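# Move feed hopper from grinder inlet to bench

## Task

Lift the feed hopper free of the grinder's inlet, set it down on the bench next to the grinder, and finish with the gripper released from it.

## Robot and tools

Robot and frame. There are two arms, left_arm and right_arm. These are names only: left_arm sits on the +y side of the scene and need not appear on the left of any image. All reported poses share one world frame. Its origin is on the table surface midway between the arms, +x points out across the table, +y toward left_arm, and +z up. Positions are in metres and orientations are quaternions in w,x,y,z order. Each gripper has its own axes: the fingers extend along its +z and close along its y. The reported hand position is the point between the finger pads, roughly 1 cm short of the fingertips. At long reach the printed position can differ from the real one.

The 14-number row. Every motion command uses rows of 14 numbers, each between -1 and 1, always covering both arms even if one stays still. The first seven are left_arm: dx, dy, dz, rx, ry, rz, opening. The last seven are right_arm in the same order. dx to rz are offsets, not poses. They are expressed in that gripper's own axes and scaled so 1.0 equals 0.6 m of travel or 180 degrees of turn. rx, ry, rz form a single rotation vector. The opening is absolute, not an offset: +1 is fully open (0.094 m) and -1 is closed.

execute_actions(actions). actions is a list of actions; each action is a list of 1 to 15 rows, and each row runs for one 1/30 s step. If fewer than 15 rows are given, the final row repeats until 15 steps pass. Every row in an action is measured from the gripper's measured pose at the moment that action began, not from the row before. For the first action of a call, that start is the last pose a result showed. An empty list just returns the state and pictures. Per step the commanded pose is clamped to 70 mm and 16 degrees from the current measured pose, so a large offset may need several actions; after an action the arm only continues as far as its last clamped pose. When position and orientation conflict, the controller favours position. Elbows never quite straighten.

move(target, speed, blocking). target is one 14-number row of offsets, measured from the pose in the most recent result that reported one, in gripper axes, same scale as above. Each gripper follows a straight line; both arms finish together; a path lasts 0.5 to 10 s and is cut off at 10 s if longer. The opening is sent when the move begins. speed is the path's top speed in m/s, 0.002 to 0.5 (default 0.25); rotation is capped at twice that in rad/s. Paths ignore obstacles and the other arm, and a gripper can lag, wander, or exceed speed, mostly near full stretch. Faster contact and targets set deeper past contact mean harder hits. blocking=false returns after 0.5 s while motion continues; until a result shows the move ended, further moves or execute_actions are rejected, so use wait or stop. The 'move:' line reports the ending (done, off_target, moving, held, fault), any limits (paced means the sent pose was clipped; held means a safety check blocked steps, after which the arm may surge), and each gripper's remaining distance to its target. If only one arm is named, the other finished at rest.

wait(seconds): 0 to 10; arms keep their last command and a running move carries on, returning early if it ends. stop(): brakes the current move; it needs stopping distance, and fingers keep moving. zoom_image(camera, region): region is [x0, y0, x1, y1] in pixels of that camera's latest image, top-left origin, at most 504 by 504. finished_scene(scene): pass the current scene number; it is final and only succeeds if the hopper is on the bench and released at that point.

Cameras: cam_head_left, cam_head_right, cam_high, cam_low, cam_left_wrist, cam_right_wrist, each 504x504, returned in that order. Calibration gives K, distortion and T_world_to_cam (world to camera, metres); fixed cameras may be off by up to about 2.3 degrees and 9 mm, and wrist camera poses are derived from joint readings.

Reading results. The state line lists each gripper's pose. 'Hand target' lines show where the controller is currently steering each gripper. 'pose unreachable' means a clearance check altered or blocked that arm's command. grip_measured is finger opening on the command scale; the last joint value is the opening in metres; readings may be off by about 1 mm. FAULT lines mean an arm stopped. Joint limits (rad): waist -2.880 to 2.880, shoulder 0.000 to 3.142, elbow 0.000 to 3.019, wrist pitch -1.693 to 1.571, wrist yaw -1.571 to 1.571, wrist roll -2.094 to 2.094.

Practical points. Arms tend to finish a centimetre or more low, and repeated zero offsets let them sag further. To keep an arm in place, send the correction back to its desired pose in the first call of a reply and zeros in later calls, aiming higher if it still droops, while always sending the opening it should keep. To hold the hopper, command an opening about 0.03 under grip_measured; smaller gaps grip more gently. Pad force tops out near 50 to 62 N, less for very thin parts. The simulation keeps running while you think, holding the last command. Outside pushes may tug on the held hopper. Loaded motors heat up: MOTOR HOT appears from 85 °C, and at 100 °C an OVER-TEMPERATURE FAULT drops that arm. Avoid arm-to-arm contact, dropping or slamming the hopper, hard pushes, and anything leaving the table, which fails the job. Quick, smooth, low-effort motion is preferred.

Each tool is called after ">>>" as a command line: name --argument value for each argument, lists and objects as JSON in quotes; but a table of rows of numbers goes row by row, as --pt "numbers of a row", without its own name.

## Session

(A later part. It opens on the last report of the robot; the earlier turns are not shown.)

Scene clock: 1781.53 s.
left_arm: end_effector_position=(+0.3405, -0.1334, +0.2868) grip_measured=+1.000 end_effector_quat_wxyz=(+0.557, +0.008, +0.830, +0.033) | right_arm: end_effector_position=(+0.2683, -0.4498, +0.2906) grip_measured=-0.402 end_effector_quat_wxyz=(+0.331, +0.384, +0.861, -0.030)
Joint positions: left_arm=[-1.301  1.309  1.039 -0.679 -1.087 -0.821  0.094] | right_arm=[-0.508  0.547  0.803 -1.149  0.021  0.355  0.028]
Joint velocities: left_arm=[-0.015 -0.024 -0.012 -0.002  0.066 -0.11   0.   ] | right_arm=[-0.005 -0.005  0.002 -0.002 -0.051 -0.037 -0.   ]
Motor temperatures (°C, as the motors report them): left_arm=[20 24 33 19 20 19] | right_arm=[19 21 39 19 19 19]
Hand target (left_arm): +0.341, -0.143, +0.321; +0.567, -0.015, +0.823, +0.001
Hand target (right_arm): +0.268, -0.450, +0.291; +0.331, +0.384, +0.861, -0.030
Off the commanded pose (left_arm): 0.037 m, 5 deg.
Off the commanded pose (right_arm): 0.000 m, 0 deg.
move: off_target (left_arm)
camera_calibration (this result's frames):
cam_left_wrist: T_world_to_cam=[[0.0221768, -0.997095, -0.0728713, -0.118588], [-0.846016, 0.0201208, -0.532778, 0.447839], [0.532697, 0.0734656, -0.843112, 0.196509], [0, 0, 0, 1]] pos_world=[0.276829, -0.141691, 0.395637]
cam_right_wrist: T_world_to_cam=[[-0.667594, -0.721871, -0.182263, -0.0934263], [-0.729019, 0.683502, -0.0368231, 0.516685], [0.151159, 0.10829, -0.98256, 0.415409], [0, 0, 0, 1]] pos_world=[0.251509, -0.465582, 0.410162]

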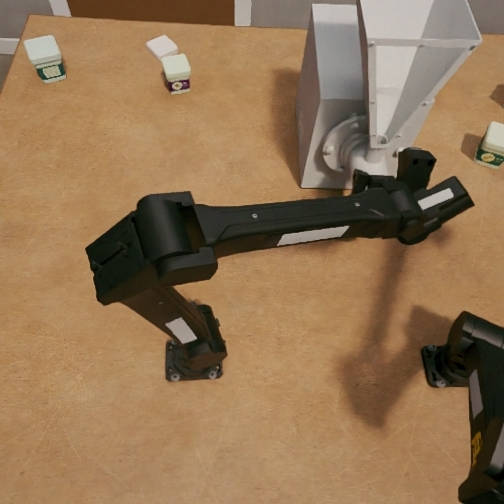

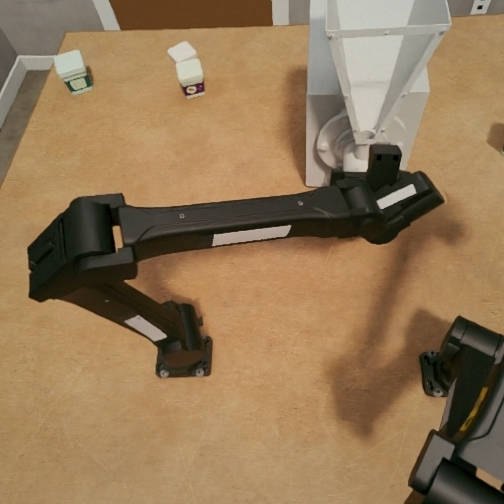

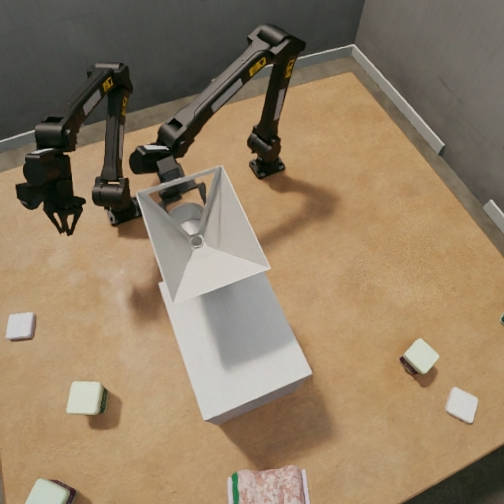

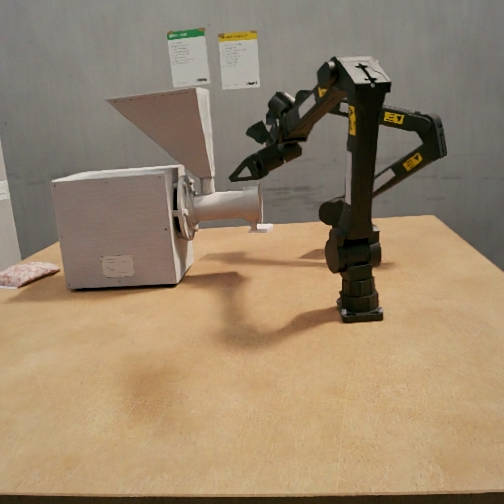

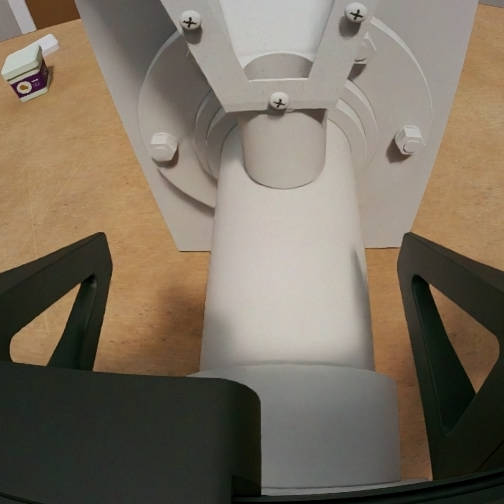

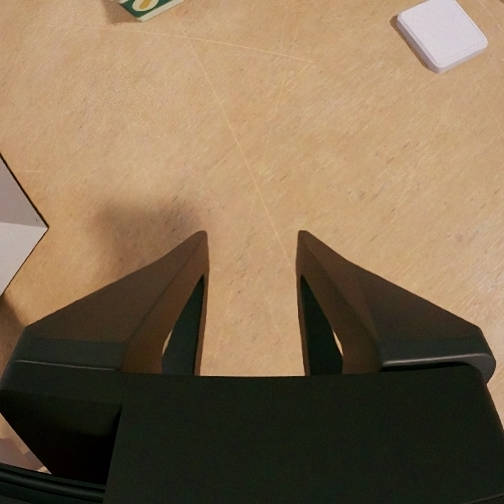

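>>> move --target '[-0.467, 0.2056, -0.2056, 0.0773, 0.1976, -0.0801, -0.2, -0.2522, 0.5100, -0.3362, -0.1545, 0.0868, -0.1834, -0.2]' --speed 0.2

Scene clock: 1903.97 s.
left_arm: end_effector_position=(+0.3256, -0.0366, +0.5836) grip_measured=-0.197 end_effector_quat_wxyz=(+0.296, -0.035, +0.942, -0.158) | right_arm: end_effector_position=(+0.4403, -0.2723, +0.5825) grip_measured=-0.202 end_effector_quat_wxyz=(+0.296, +0.050, +0.945, +0.134)
Joint positions: left_arm=[-0.964  1.258  2.024 -1.7   -0.268 -0.871  0.038] | right_arm=[ 0.029  1.288  2.053 -1.699 -0.19   0.227  0.037]
Joint velocities: left_arm=[-0.005 -0.015 -0.002  0.017  0.007 -0.007 -0.001] | right_arm=[ 0.005  0.015 -0.007 -0.007 -0.051  0.007 -0.001]
Motor temperatures (°C, as the motors report them): left_arm=[20 24 37 19 20 19] | right_arm=[19 21 39 19 19 19]
Hand target (left_arm): +0.326, -0.031, +0.599; +0.306, -0.035, +0.936, -0.167
Hand target (right_arm): +0.438, -0.269, +0.598; +0.311, +0.039, +0.940, +0.136
Off the commanded pose (left_arm): 0.018 m, 4 deg.
Off the commanded pose (right_arm): 0.017 m, 3 deg.
joint sent to its limit (left arm) — the command would take joint 4 (wrist pitch) past its lower limit, so that joint was sent only as far as its limit.
joint sent to its limit (right arm) — the command would take joint 4 (wrist pitch) past its lower limit, so that joint was sent only as far as its limit.
move: off_target (left_arm, right_arm)
camera_calibration (this result's frames):
cam_left_wrist: T_world_to_cam=[[-0.0343507, -0.949566, 0.311679, -0.204305], [-0.999309, 0.0370582, 0.00276661, 0.32948], [-0.0141774, -0.311369, -0.950183, 0.674088], [0, 0, 0, 1]] pos_world=[0.331792, 0.00367864, 0.703274]
cam_right_wrist: T_world_to_cam=[[0.00963483, -0.9649, -0.26244, -0.114874], [-0.999911, -0.0117141, 0.00635924, 0.436299], [-0.00921027, 0.262356, -0.964927, 0.759262], [0, 0, 0, 1]] pos_world=[0.44436, -0.304928, 0.699711]

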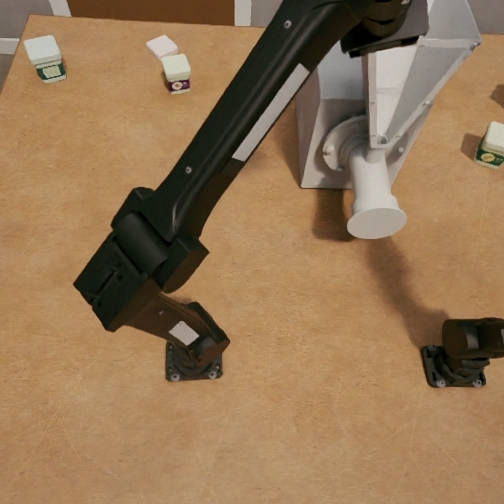

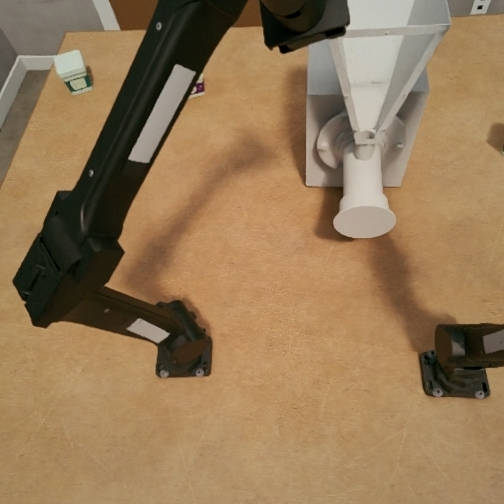

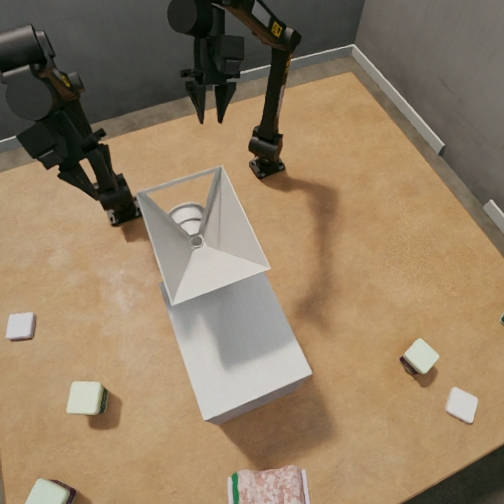

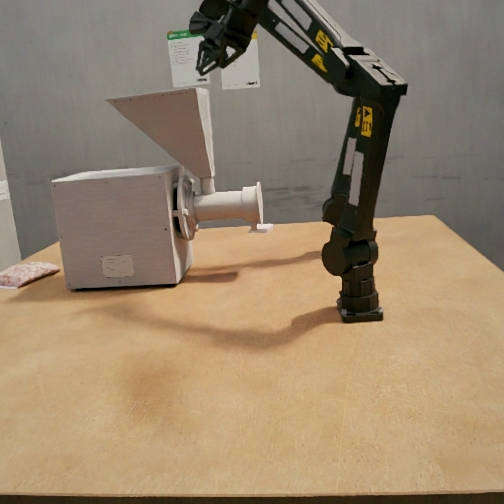

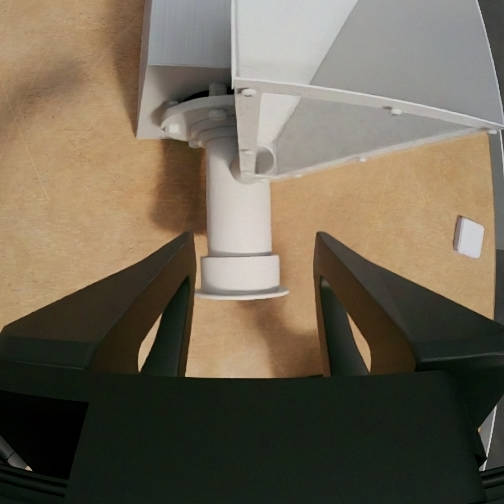

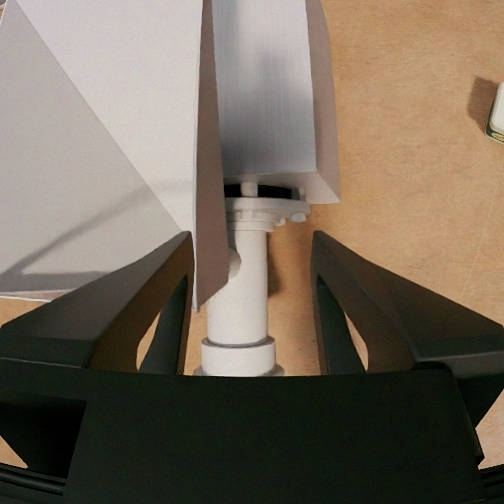

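>>> move --target '[-0.1765, 0.0052, 0.1277, -0.0167, 0, 0, -0.2, 0.0013, 0.0567, 0.0902, 0, 0, 0, -0.2]' --speed 0.15

Scene clock: 1976.10 s.
left_arm: end_effector_position=(+0.4556, -0.0458, +0.5609) grip_measured=-0.197 end_effector_quat_wxyz=(+0.278, -0.044, +0.952, -0.121) | right_arm: end_effector_position=(+0.4671, -0.2313, +0.5504) grip_measured=-0.202 end_effector_quat_wxyz=(+0.294, +0.048, +0.946, +0.130)
Joint positions: left_arm=[-0.736  1.523  2.238 -1.691 -0.169 -0.699  0.038] | right_arm=[ 0.149  1.298  1.952 -1.578 -0.113  0.32   0.037]
Joint velocities: left_arm=[-0.015  0.005  0.027  0.007 -0.051 -0.022  0.   ] | right_arm=[-0.015 -0.005 -0.017 -0.002 -0.051  0.007 -0.   ]
Motor temperatures (°C, as the motors report them): left_arm=[20 23 34 19 20 19] | right_arm=[19 21 39 19 19 19]
Hand target (left_arm): +0.454, -0.040, +0.582; +0.296, -0.043, +0.945, -0.133
Hand target (right_arm): +0.472, -0.227, +0.549; +0.296, +0.049, +0.945, +0.132
Off the commanded pose (left_arm): 0.022 m, 2 deg.
Off the commanded pose (right_arm): 0.006 m, 0 deg.
move: off_target (left_arm)
camera_calibration (this result's frames):
cam_left_wrist: T_world_to_cam=[[0.00999664, -0.968549, 0.248622, -0.187227], [-0.998804, 0.00222624, 0.0488328, 0.432038], [-0.0478504, -0.248813, -0.967369, 0.679346], [0, 0, 0, 1]] pos_world=[0.4659, -0.0132699, 0.682629]
cam_right_wrist: T_world_to_cam=[[0.00958895, -0.966642, -0.25595, -0.0879883], [-0.999869, -0.0126111, 0.0101688, 0.461521], [-0.0130574, 0.255819, -0.966636, 0.719044], [0, 0, 0, 1]] pos_world=[0.471693, -0.263178, 0.667841]

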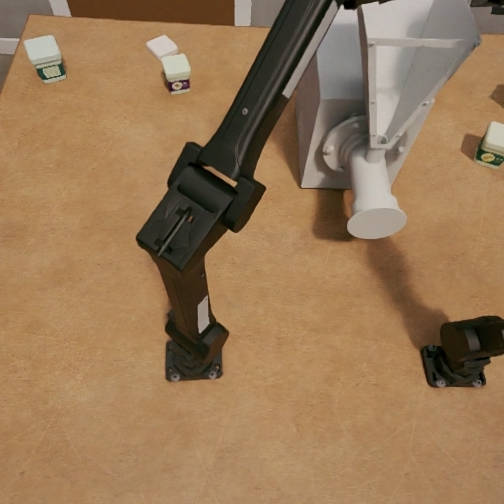

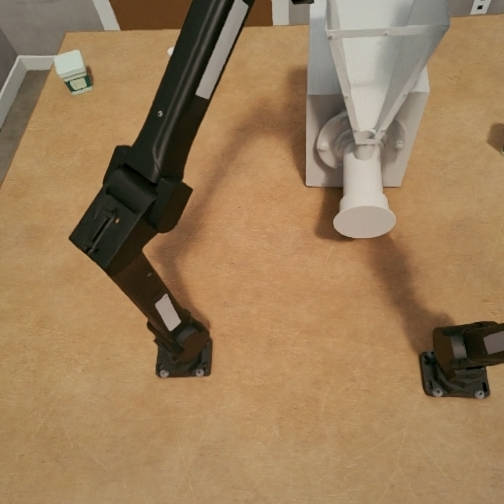

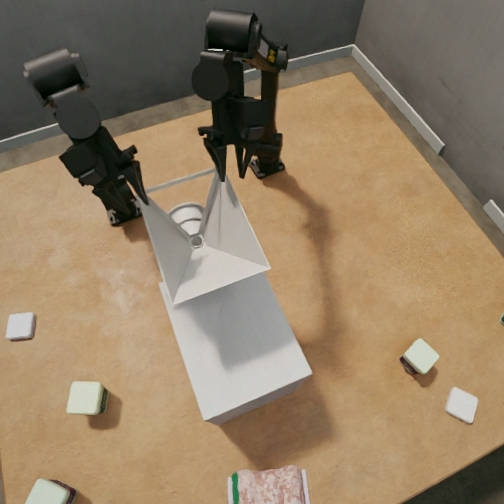

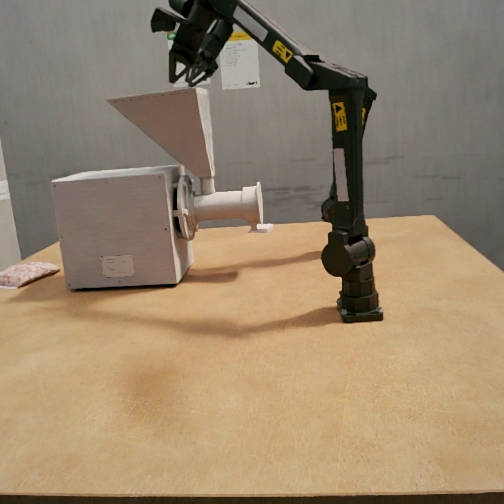

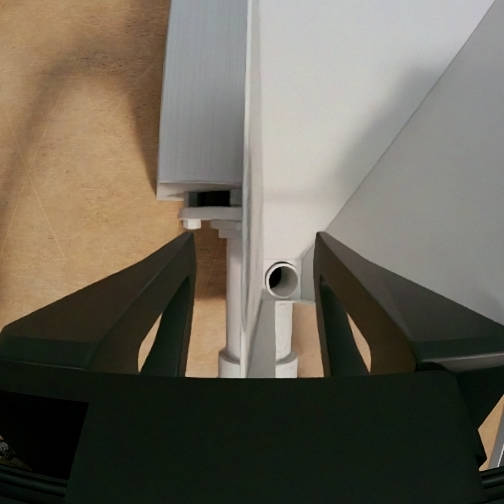

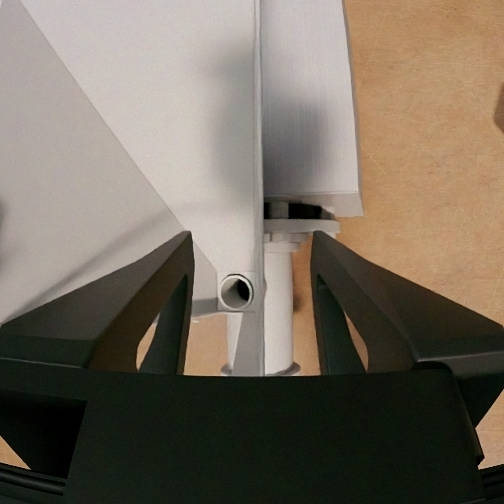

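>>> move --target '[-0.0193, 0.0070, 0.0732, 0.0129, -0.052, -0.0033, -0.2, -0.0116, -0.0042, 0.0825, 0, -0.0444, 0, -0.2]' --speed 0.06

Scene clock: 2074.83 s.
left_arm: end_effector_position=(+0.4902, -0.0599, +0.5112) grip_measured=-0.197 end_effector_quat_wxyz=(+0.335, -0.049, +0.932, -0.129) | right_arm: end_effector_position=(+0.5041, -0.2287, +0.5081) grip_measured=-0.202 end_effector_quat_wxyz=(+0.350, +0.058, +0.927, +0.121)
Joint positions: left_arm=[-0.736  1.439  1.931 -1.358 -0.228 -0.68   0.038] | right_arm=[ 0.162  1.245  1.723 -1.291 -0.053  0.341  0.037]
Joint velocities: left_arm=[ 0.005 -0.034 -0.012 -0.012  0.037 -0.007  0.   ] | right_arm=[-0.024 -0.034 -0.007  0.012 -0.007  0.037 -0.001]
Motor temperatures (°C, as the motors report them): left_arm=[20 23 34 19 20 19] | right_arm=[19 21 37 19 19 19]
Hand target (left_arm): +0.489, -0.050, +0.530; +0.355, -0.053, +0.923, -0.138
Hand target (right_arm): +0.502, -0.224, +0.515; +0.359, +0.057, +0.923, +0.126
Off the commanded pose (left_arm): 0.022 m, 3 deg.
Off the commanded pose (right_arm): 0.008 m, 1 deg.
move: off_target (left_arm)
camera_calibration (this result's frames):
cam_left_wrist: T_world_to_cam=[[-0.000498447, -0.96375, 0.266807, -0.192794], [-0.99737, -0.0188571, -0.0699782, 0.527839], [0.0724727, -0.266141, -0.961206, 0.566172], [0, 0, 0, 1]] pos_world=[0.485323, -0.0251703, 0.632584]
cam_right_wrist: T_world_to_cam=[[-0.00185287, -0.969856, -0.243672, -0.0977962], [-0.994306, 0.0277483, -0.102882, 0.562804], [0.106542, 0.242094, -0.964385, 0.613426], [0, 0, 0, 1]] pos_world=[0.494063, -0.258972, 0.625652]

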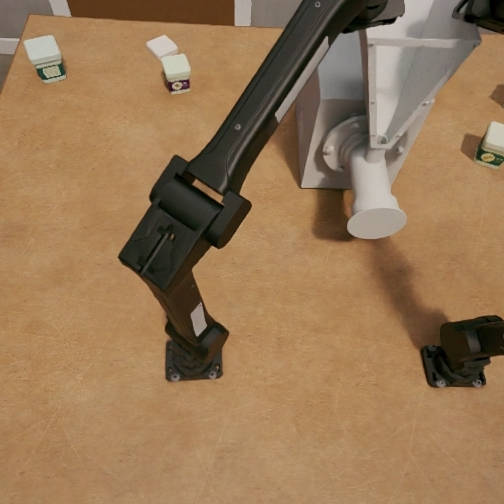

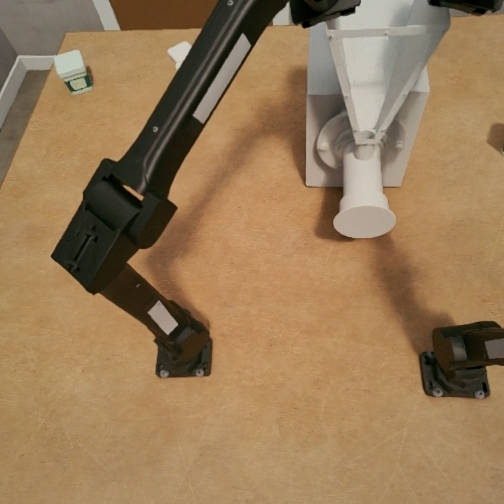

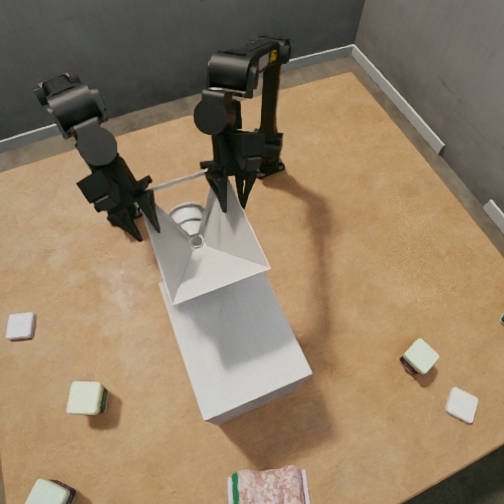

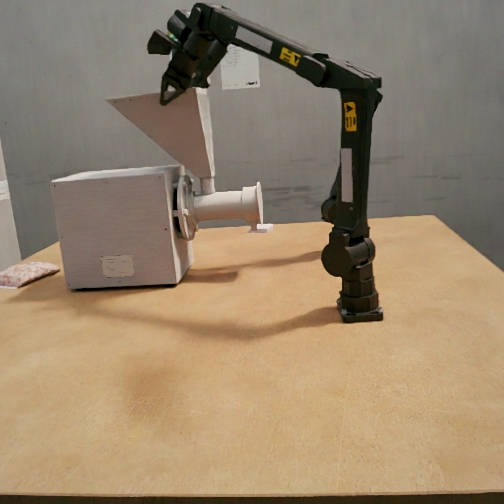

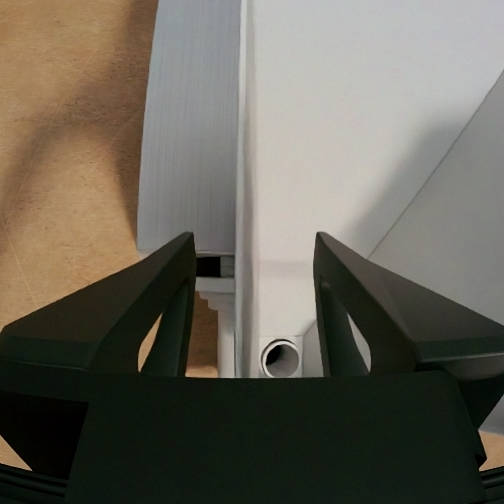

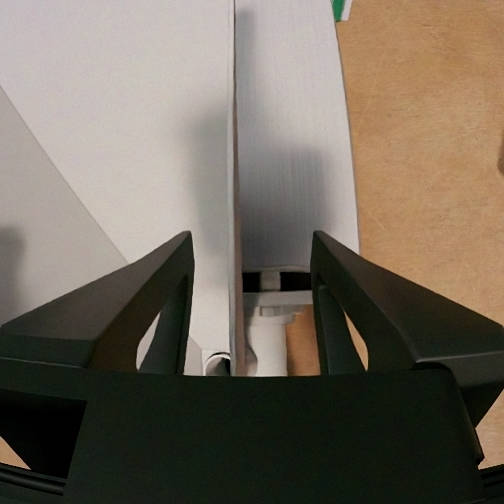

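>>> zoom_image --camera "cam_low" --region '[100, 20, 260, 200]'

>>> zoom_image --camera "cam_high" --region '[60, 80, 300, 320]'

Region (100, 20, 260, 200) of cam_low's 504x504 image, scaled by 2.800, with more detail than that image has.

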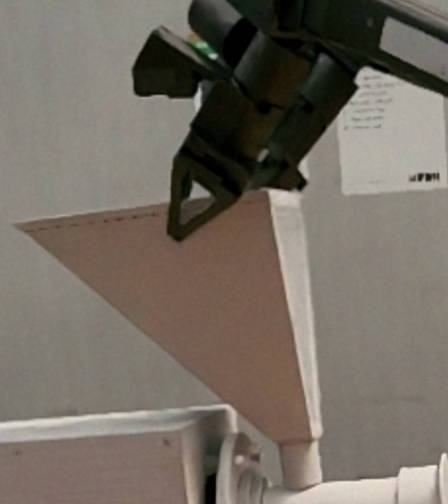

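Region (60, 80, 300, 320) of cam_high's 504x504 image, scaled by 2.100, with more detail than that image has.

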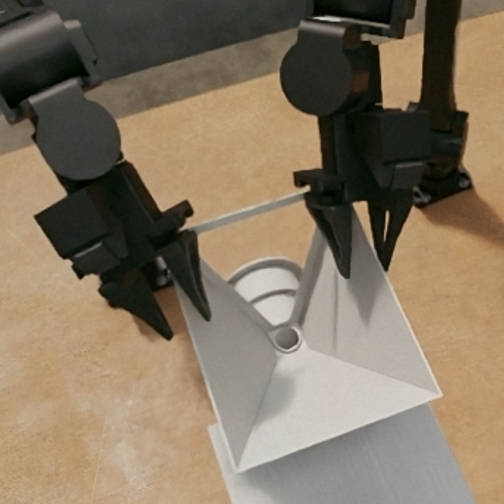

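>>> execute_actions --actions '[[[-0.021, 0.0157, -0.028, 0.010, -0.0139, -0.0029, -0.2, -0.0032, 0.0206, -0.0094, -0.0038, -0.0059, 0, -0.2]]]'

Scene clock: 2119.87 s.
left_arm: end_effector_position=(+0.4898, -0.0528, +0.5117) grip_measured=-0.197 end_effector_quat_wxyz=(+0.338, -0.050, +0.930, -0.134) | right_arm: end_effector_position=(+0.5018, -0.2214, +0.5090) grip_measured=-0.202 end_effector_quat_wxyz=(+0.351, +0.057, +0.927, +0.122)
Joint positions: left_arm=[-0.721  1.419  1.906 -1.34  -0.216 -0.67   0.038] | right_arm=[ 0.183  1.244  1.723 -1.291 -0.04   0.353  0.037]
Joint velocities: left_arm=[-0.005  0.005 -0.007  0.002  0.022  0.007  0.001] | right_arm=[ 0.005  0.005 -0.007  0.007 -0.066  0.007 -0.   ]
Motor temperatures (°C, as the motors report them): left_arm=[20 24 32 19 20 19] | right_arm=[19 21 37 19 19 19]
Hand target (left_arm): +0.489, -0.045, +0.528; +0.355, -0.051, +0.922, -0.144
Hand target (right_arm): +0.502, -0.218, +0.517; +0.359, +0.057, +0.923, +0.126
Off the commanded pose (left_arm): 0.019 m, 2 deg.
Off the commanded pose (right_arm): 0.008 m, 1 deg.
camera_calibration (this result's frames):
cam_left_wrist: T_world_to_cam=[[-0.00364983, -0.961216, 0.275774, -0.188959], [-0.996847, -0.0183626, -0.0771964, 0.531066], [0.0792663, -0.275186, -0.958118, 0.563248], [0, 0, 0, 1]] pos_world=[0.484056, -0.016881, 0.632765]
cam_right_wrist: T_world_to_cam=[[0.00130604, -0.969889, -0.243543, -0.0921994], [-0.994197, 0.0249376, -0.104643, 0.560665], [0.107566, 0.242266, -0.964229, 0.612172], [0, 0, 0, 1]] pos_world=[0.491683, -0.251713, 0.626489]

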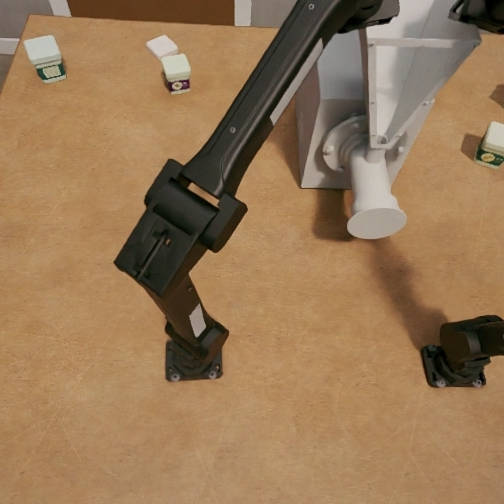

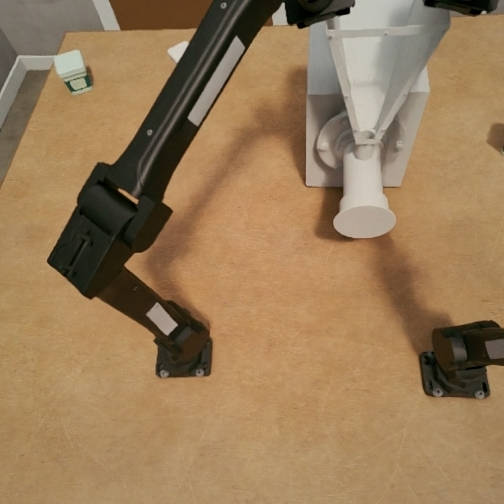

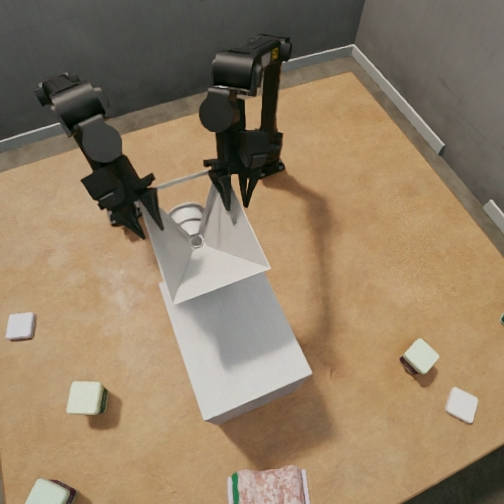

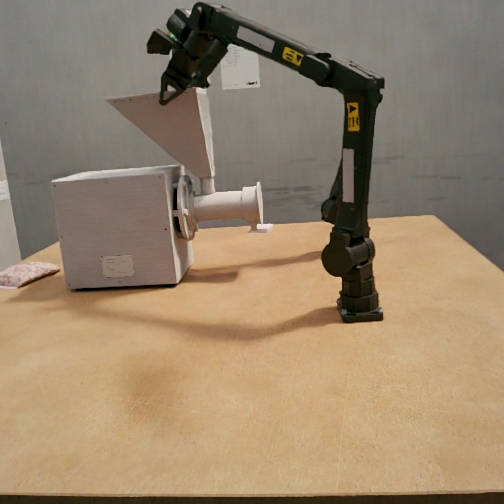

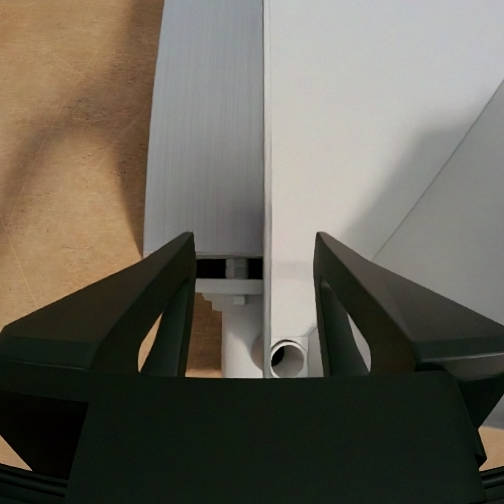

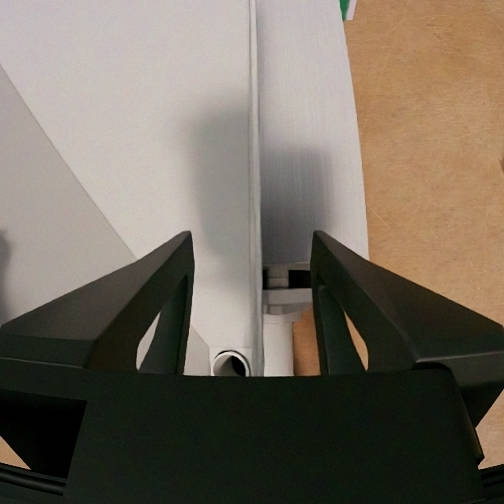

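>>> execute_actions --actions '[[[-0.018,0,-0.0239,0.008,-0.012,-0.003,-0.3,-0.0077,0.009,-0.0084,-0.0038,-0.0055,0,-0.3],[-0.018,0,-0.0239,0.008,-0.012,-0.003,-0.36,-0.0077,0.009,-0.0084,-0.0038,-0.0055,0,-0.36],[-0.018,0,-0.0239,0.008,-0.012,-0.003,-0.42,-0.0077,0.009,-0.0084,-0.0038,-0.0055,0,-0.42],[-0.018,0,-0.0239,0.008,-0.012,-0.003,-0.48,-0.0077,0.009,-0.0084,-0.0038,-0.0055,0,-0.48],[-0.018,0,-0.0239,0.008,-0.012,-0.003,-0.54,-0.0077,0.009,-0.0084,-0.0038,-0.0055,0,-0.54],[-0.018,0,-0.0239,0.008,-0.012,-0.003,-0.6,-0.0077,0.009,-0.0084,-0.0038,-0.0055,0,-0.6],[-0.018,0,-0.0239,0.008,-0.012,-0.003,-0.65,-0.0077,0.009,-0.0084,-0.0038,-0.0055,0,-0.65],[-0.018,0,-0.0239,0.008,-0.012,-0.003,-0.7,-0.0077,0.009,-0.0084,-0.0038,-0.0055,0,-0.7],[-0.018,0,-0.0239,0.008,-0.012,-0.003,-0.74,-0.0077,0.009,-0.0084,-0.0038,-0.0055,0,-0.74],[-0.018,0,-0.0239,0.008,-0.012,-0.003,-0.78,-0.0077,0.009,-0.0084,-0.0038,-0.0055,0,-0.78],[-0.018,0,-0.0239,0.008,-0.012,-0.003,-0.81,-0.0077,0.009,-0.0084,-0.0038,-0.0055,0,-0.81],[-0.018,0,-0.0239,0.008,-0.012,-0.003,-0.84,-0.0077,0.009,-0.0084,-0.0038,-0.0055,0,-0.84],[-0.018,0,-0.0239,0.008,-0.012,-0.003,-0.86,-0.0077,0.009,-0.0084,-0.0038,-0.0055,0,-0.86],[-0.018,0,-0.0239,0.008,-0.012,-0.003,-0.88,-0.0077,0.009,-0.0084,-0.0038,-0.0055,0,-0.88],[-0.018,0,-0.0239,0.008,-0.012,-0.003,-0.9,-0.0077,0.009,-0.0084,-0.0038,-0.0055,0,-0.9]], [[-0.018,0,-0.0239,0.008,-0.012,-0.003,-0.91,-0.0077,0.009,-0.0084,-0.0038,-0.0055,0,-0.91],[-0.018,0,-0.0239,0.008,-0.012,-0.003,-0.92,-0.0077,0.009,-0.0084,-0.0038,-0.0055,0,-0.92],[-0.018,0,-0.0239,0.008,-0.012,-0.003,-0.93,-0.0077,0.009,-0.0084,-0.0038,-0.0055,0,-0.93],[-0.018,0,-0.0239,0.008,-0.012,-0.003,-0.94,-0.0077,0.009,-0.0084,-0.0038,-0.0055,0,-0.94],[-0.018,0,-0.0239,0.008,-0.012,-0.003,-0.95,-0.0077,0.009,-0.0084,-0.0038,-0.0055,0,-0.95],[-0.018,0,-0.0239,0.008,-0.012,-0.003,-0.96,-0.0077,0.009,-0.0084,-0.0038,-0.0055,0,-0.96],[-0.018,0,-0.0239,0.008,-0.012,-0.003,-0.97,-0.0077,0.009,-0.0084,-0.0038,-0.0055,0,-0.97],[-0.018,0,-0.0239,0.008,-0.012,-0.003,-0.98,-0.0077,0.009,-0.0084,-0.0038,-0.0055,0,-0.98],[-0.018,0,-0.0239,0.008,-0.012,-0.003,-0.99,-0.0077,0.009,-0.0084,-0.0038,-0.0055,0,-0.99],[-0.018,0,-0.0239,0.008,-0.012,-0.003,-1,-0.0077,0.009,-0.0084,-0.0038,-0.0055,0,-1]]]'

Scene clock: 2155.23 s.
left_arm: end_effector_position=(+0.4905, -0.0551, +0.5131) grip_measured=-0.968 end_effector_quat_wxyz=(+0.338, -0.056, +0.928, -0.142) | right_arm: end_effector_position=(+0.5018, -0.2213, +0.5090) grip_measured=-0.963 end_effector_quat_wxyz=(+0.351, +0.056, +0.927, +0.121)
Joint positions: left_arm=[-0.721  1.419  1.906 -1.33  -0.207 -0.685  0.001] | right_arm=[ 0.183  1.244  1.723 -1.291 -0.041  0.351  0.002]
Joint velocities: left_arm=[-0.005  0.005  0.002  0.007  0.037 -0.022 -0.001] | right_arm=[-0.015 -0.005  0.017 -0.007  0.081 -0.007  0.001]
Motor temperatures (°C, as the motors report them): left_arm=[20 24 32 19 19 19] | right_arm=[19 21 38 19 19 19]
Hand target (left_arm): +0.489, -0.048, +0.529; +0.356, -0.052, +0.921, -0.148
Hand target (right_arm): +0.502, -0.218, +0.517; +0.359, +0.056, +0.923, +0.127
Off the commanded pose (left_arm): 0.018 m, 2 deg.
Off the commanded pose (right_arm): 0.009 m, 1 deg.
camera_calibration (this result's frames):
cam_left_wrist: T_world_to_cam=[[0.00181363, -0.955204, 0.295944, -0.204269], [-0.996662, -0.0258808, -0.0774264, 0.531493], [0.0816173, -0.294816, -0.952062, 0.558509], [0, 0, 0, 1]] pos_world=[0.484505, -0.0167054, 0.633339]
cam_right_wrist: T_world_to_cam=[[0.00297314, -0.970128, -0.242576, -0.0935185], [-0.994206, 0.0231981, -0.104961, 0.560429], [0.107453, 0.241483, -0.964438, 0.61215], [0, 0, 0, 1]] pos_world=[0.491682, -0.251549, 0.626519]

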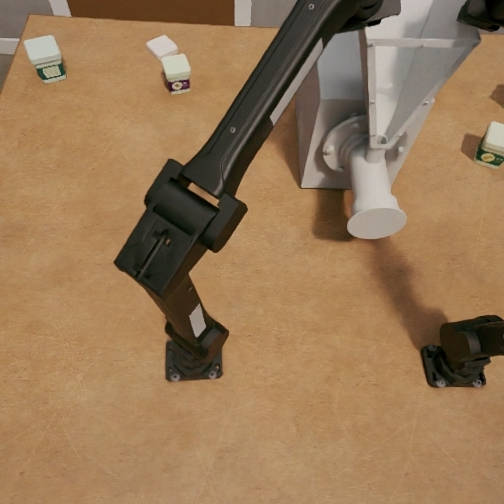

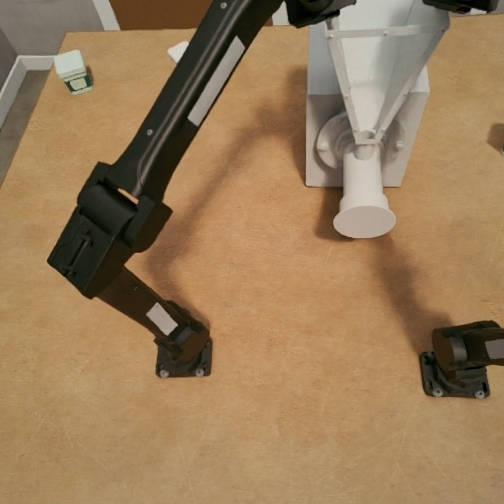

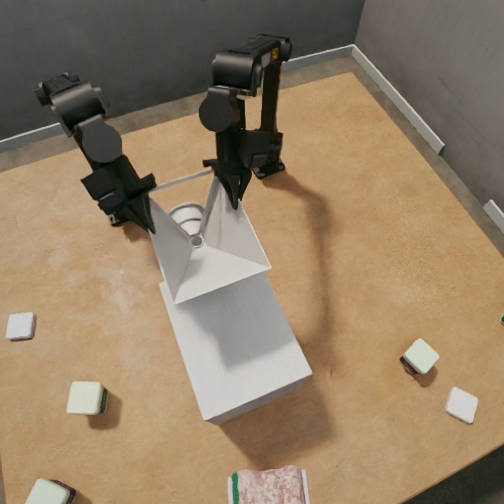

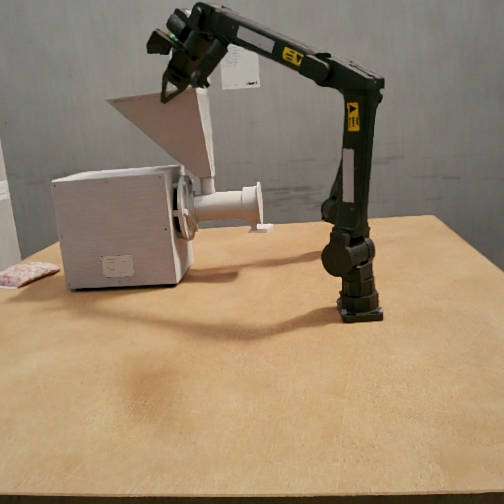

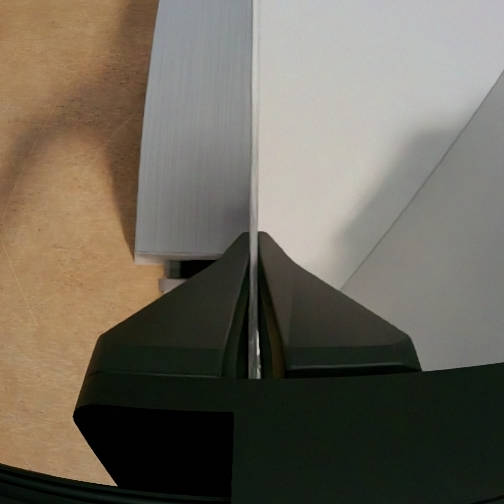

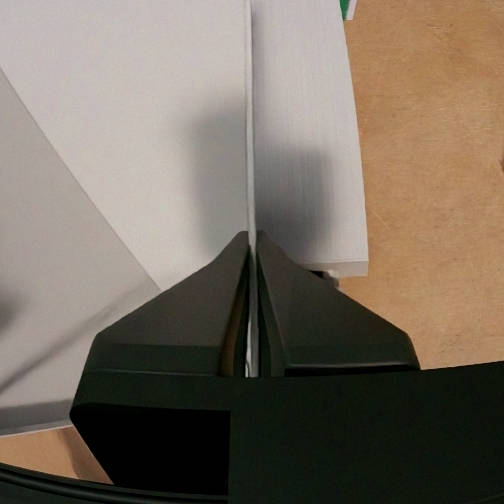

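>>> execute_actions --actions '[[[-0.0197,0.0016,-0.0273,0.008,-0.012,-0.003,-1,-0.0107,0.0101,-0.0123,-0.0038,-0.0055,0,-1],[-0.0228,0.0001,-0.031,0.008,-0.012,-0.003,-1,-0.0139,0.0114,-0.016,-0.0038,-0.0055,0,-1],[-0.0259,-0.0014,-0.0346,0.008,-0.012,-0.003,-1,-0.017,0.0128,-0.0196,-0.0038,-0.0055,0,-1],[-0.0289,-0.0029,-0.0383,0.008,-0.012,-0.003,-1,-0.0202,0.0141,-0.0232,-0.0038,-0.0055,0,-1],[-0.032,-0.0045,-0.0419,0.008,-0.012,-0.003,-1,-0.0234,0.0154,-0.0269,-0.0038,-0.0055,0,-1],[-0.0351,-0.006,-0.0455,0.008,-0.012,-0.003,-1,-0.0266,0.0167,-0.0305,-0.0038,-0.0055,0,-1],[-0.0381,-0.0075,-0.0492,0.008,-0.012,-0.003,-1,-0.0298,0.018,-0.0341,-0.0038,-0.0055,0,-1],[-0.0412,-0.009,-0.0528,0.008,-0.012,-0.003,-1,-0.0329,0.0194,-0.0377,-0.0038,-0.0055,0,-1],[-0.0442,-0.0105,-0.0565,0.008,-0.012,-0.003,-1,-0.0361,0.0207,-0.0414,-0.0038,-0.0055,0,-1],[-0.0473,-0.012,-0.0601,0.008,-0.012,-0.003,-1,-0.0393,0.022,-0.045,-0.0038,-0.0055,0,-1]]]'

Scene clock: 2178.97 s.
left_arm: end_effector_position=(+0.4901, -0.0549, +0.5138) grip_measured=-0.969 end_effector_quat_wxyz=(+0.325, -0.057, +0.934, -0.136) | right_arm: end_effector_position=(+0.5005, -0.2213, +0.5094) grip_measured=-0.964 end_effector_quat_wxyz=(+0.330, +0.054, +0.935, +0.115)
Joint positions: left_arm=[-0.72   1.441  1.947 -1.38  -0.202 -0.692  0.001] | right_arm=[ 0.183  1.272  1.772 -1.358 -0.042  0.344  0.002]
Joint velocities: left_arm=[-0.005  0.015  0.032 -0.022 -0.066  0.037  0.001] | right_arm=[-0.005 -0.005  0.012 -0.002  0.037 -0.066  0.001]
Motor temperatures (°C, as the motors report them): left_arm=[20 24 32 19 20 19] | right_arm=[19 21 38 19 19 19]
Hand target (left_arm): +0.486, -0.047, +0.557; +0.357, -0.059, +0.919, -0.155
Hand target (right_arm): +0.499, -0.219, +0.546; +0.359, +0.055, +0.923, +0.127
Off the commanded pose (left_arm): 0.046 m, 4 deg.
Off the commanded pose (right_arm): 0.038 m, 4 deg.
camera_calibration (this result's frames):
cam_left_wrist: T_world_to_cam=[[0.0130064, -0.958564, 0.284579, -0.204131], [-0.998426, -0.0279804, -0.0486161, 0.51711], [0.0545644, -0.283499, -0.957419, 0.575875], [0, 0, 0, 1]] pos_world=[0.487529, -0.0179434, 0.634585]
cam_right_wrist: T_world_to_cam=[[-0.00144891, -0.973202, -0.229946, -0.0982478], [-0.998044, 0.0157779, -0.0604881, 0.536846], [0.0624952, 0.229409, -0.971322, 0.636041], [0, 0, 0, 1]] pos_world=[0.495904, -0.249999, 0.627681]

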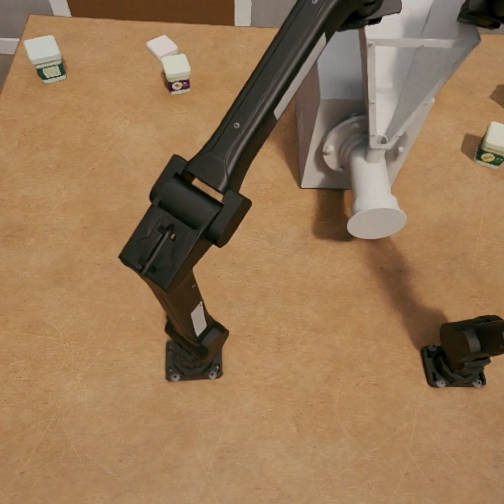

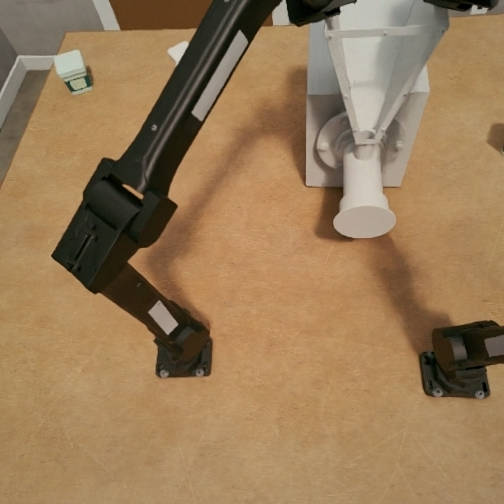

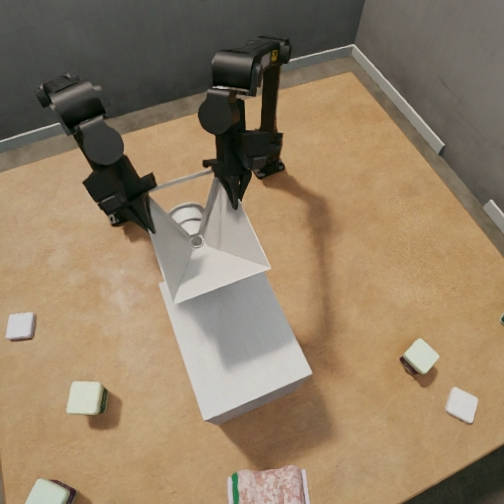

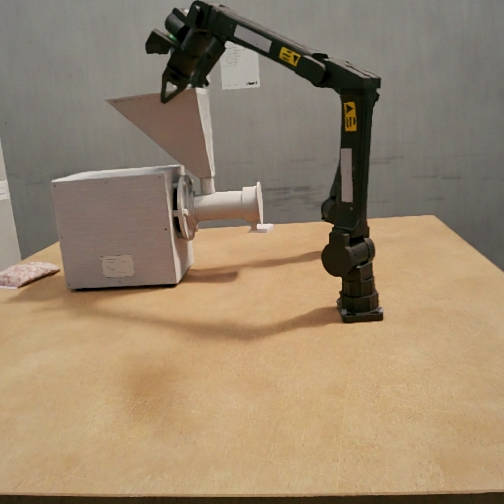

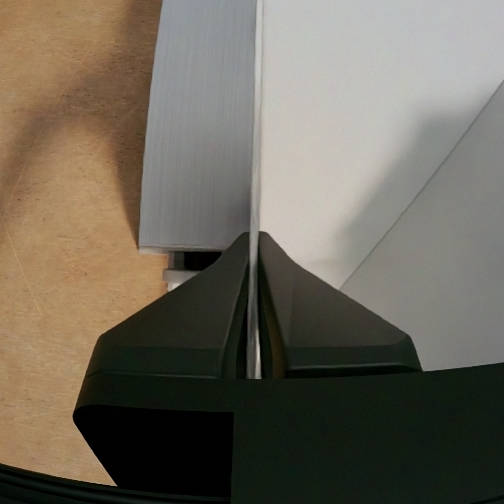

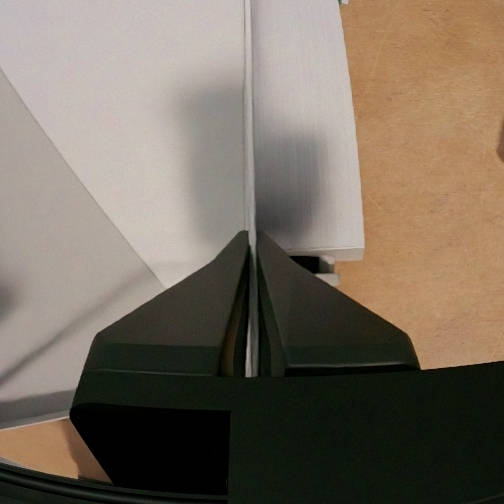

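>>> execute_actions --actions '[[[-0.052,-0.015,-0.068,0.0134,-0.03,-0.003,-1,-0.045,0.024,-0.055,-0.008,-0.028,0.001,-1],[-0.056,-0.017,-0.074,0.0134,-0.036,-0.003,-1,-0.05,0.026,-0.061,-0.008,-0.035,0.001,-1],[-0.060,-0.0185,-0.080,0.0134,-0.043,-0.003,-1,-0.055,0.028,-0.068,-0.008,-0.042,0.001,-1],[-0.0638,-0.0203,-0.086,0.0134,-0.05,-0.003,-1,-0.0597,0.0299,-0.0745,-0.008,-0.05,0.001,-1]], [[-0.0638,-0.0203,-0.086,0.0134,-0.05,-0.003,-1,-0.0597,0.0299,-0.0745,-0.008,-0.05,0.001,-1]]]'

Scene clock: 2227.33 s.
left_arm: end_effector_position=(+0.4896, -0.0546, +0.5178) grip_measured=-0.960 end_effector_quat_wxyz=(+0.348, -0.060, +0.929, -0.112) | right_arm: end_effector_position=(+0.5005, -0.2224, +0.5136) grip_measured=-0.951 end_effector_quat_wxyz=(+0.343, +0.049, +0.933, +0.096)
Joint positions: left_arm=[-0.745  1.44   1.947 -1.375 -0.28  -0.692  0.002] | right_arm=[ 0.198  1.267  1.773 -1.349  0.005  0.333  0.002]
Joint velocities: left_arm=[-0.015 -0.015 -0.007  0.007 -0.066  0.022  0.   ] | right_arm=[-0.015 -0.005 -0.007 -0.007  0.051 -0.022  0.   ]
Motor temperatures (°C, as the motors report them): left_arm=[20 24 37 19 20 19] | right_arm=[19 21 44 19 19 19]
Hand target (left_arm): +0.482, -0.046, +0.578; +0.408, -0.067, +0.899, -0.141
Hand target (right_arm): +0.495, -0.219, +0.569; +0.408, +0.058, +0.904, +0.114
Off the commanded pose (left_arm): 0.063 m, 8 deg.
Off the commanded pose (right_arm): 0.057 m, 9 deg.
camera_calibration (this result's frames):
cam_left_wrist: T_world_to_cam=[[0.0271753, -0.969523, 0.243489, -0.191181], [-0.994465, -0.0509504, -0.0918834, 0.536046], [0.101489, -0.239645, -0.965541, 0.563458], [0, 0, 0, 1]] pos_world=[0.48109, -0.0230128, 0.639846]
cam_right_wrist: T_world_to_cam=[[-0.0035231, -0.98139, -0.191993, -0.118693], [-0.996109, 0.0203516, -0.0857508, 0.550109], [0.0880623, 0.190943, -0.977643, 0.622229], [0, 0, 0, 1]] pos_world=[0.492756, -0.24649, 0.632702]

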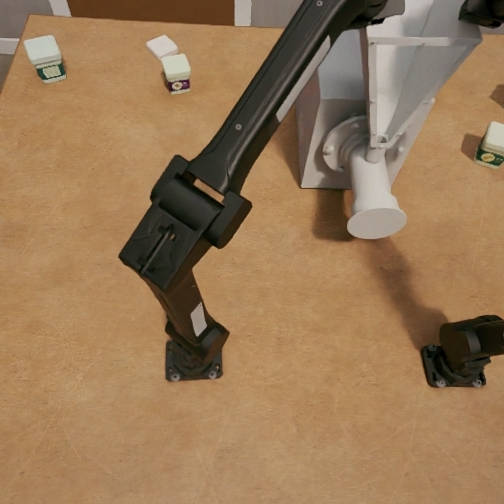

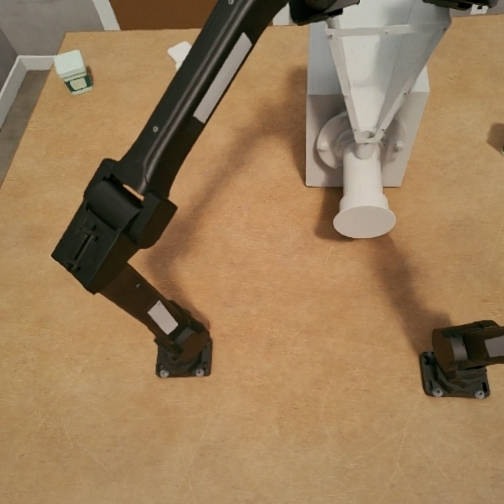

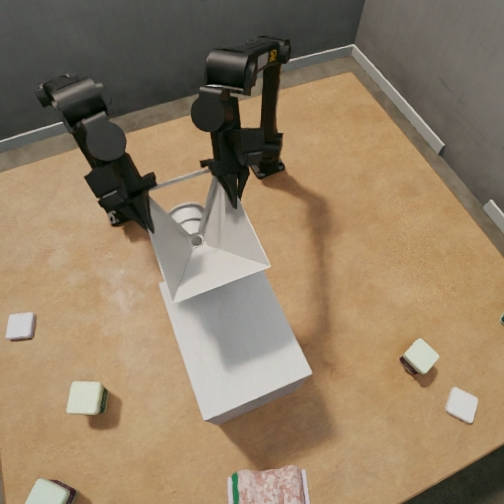

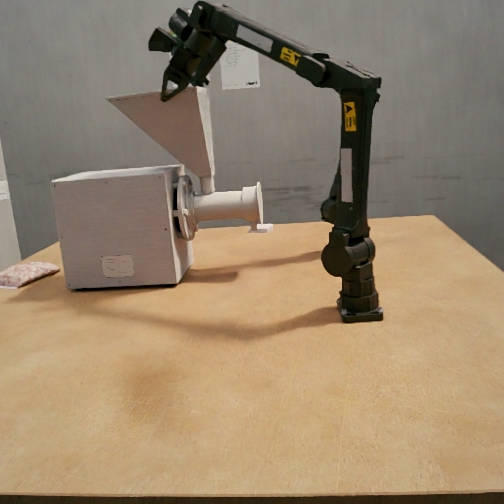

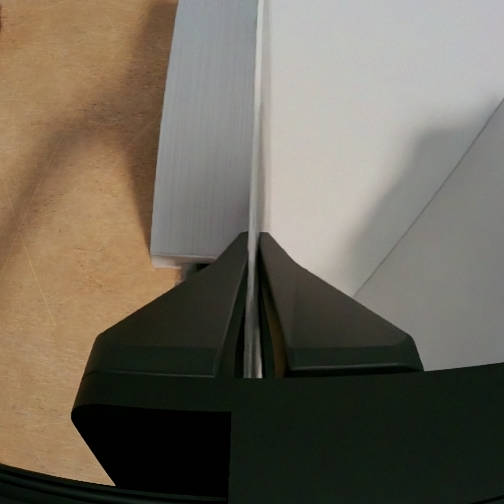

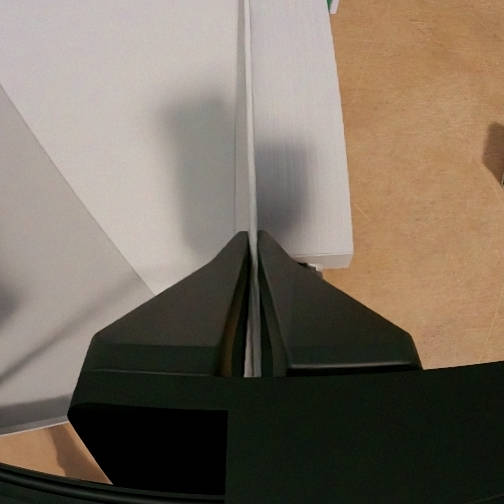

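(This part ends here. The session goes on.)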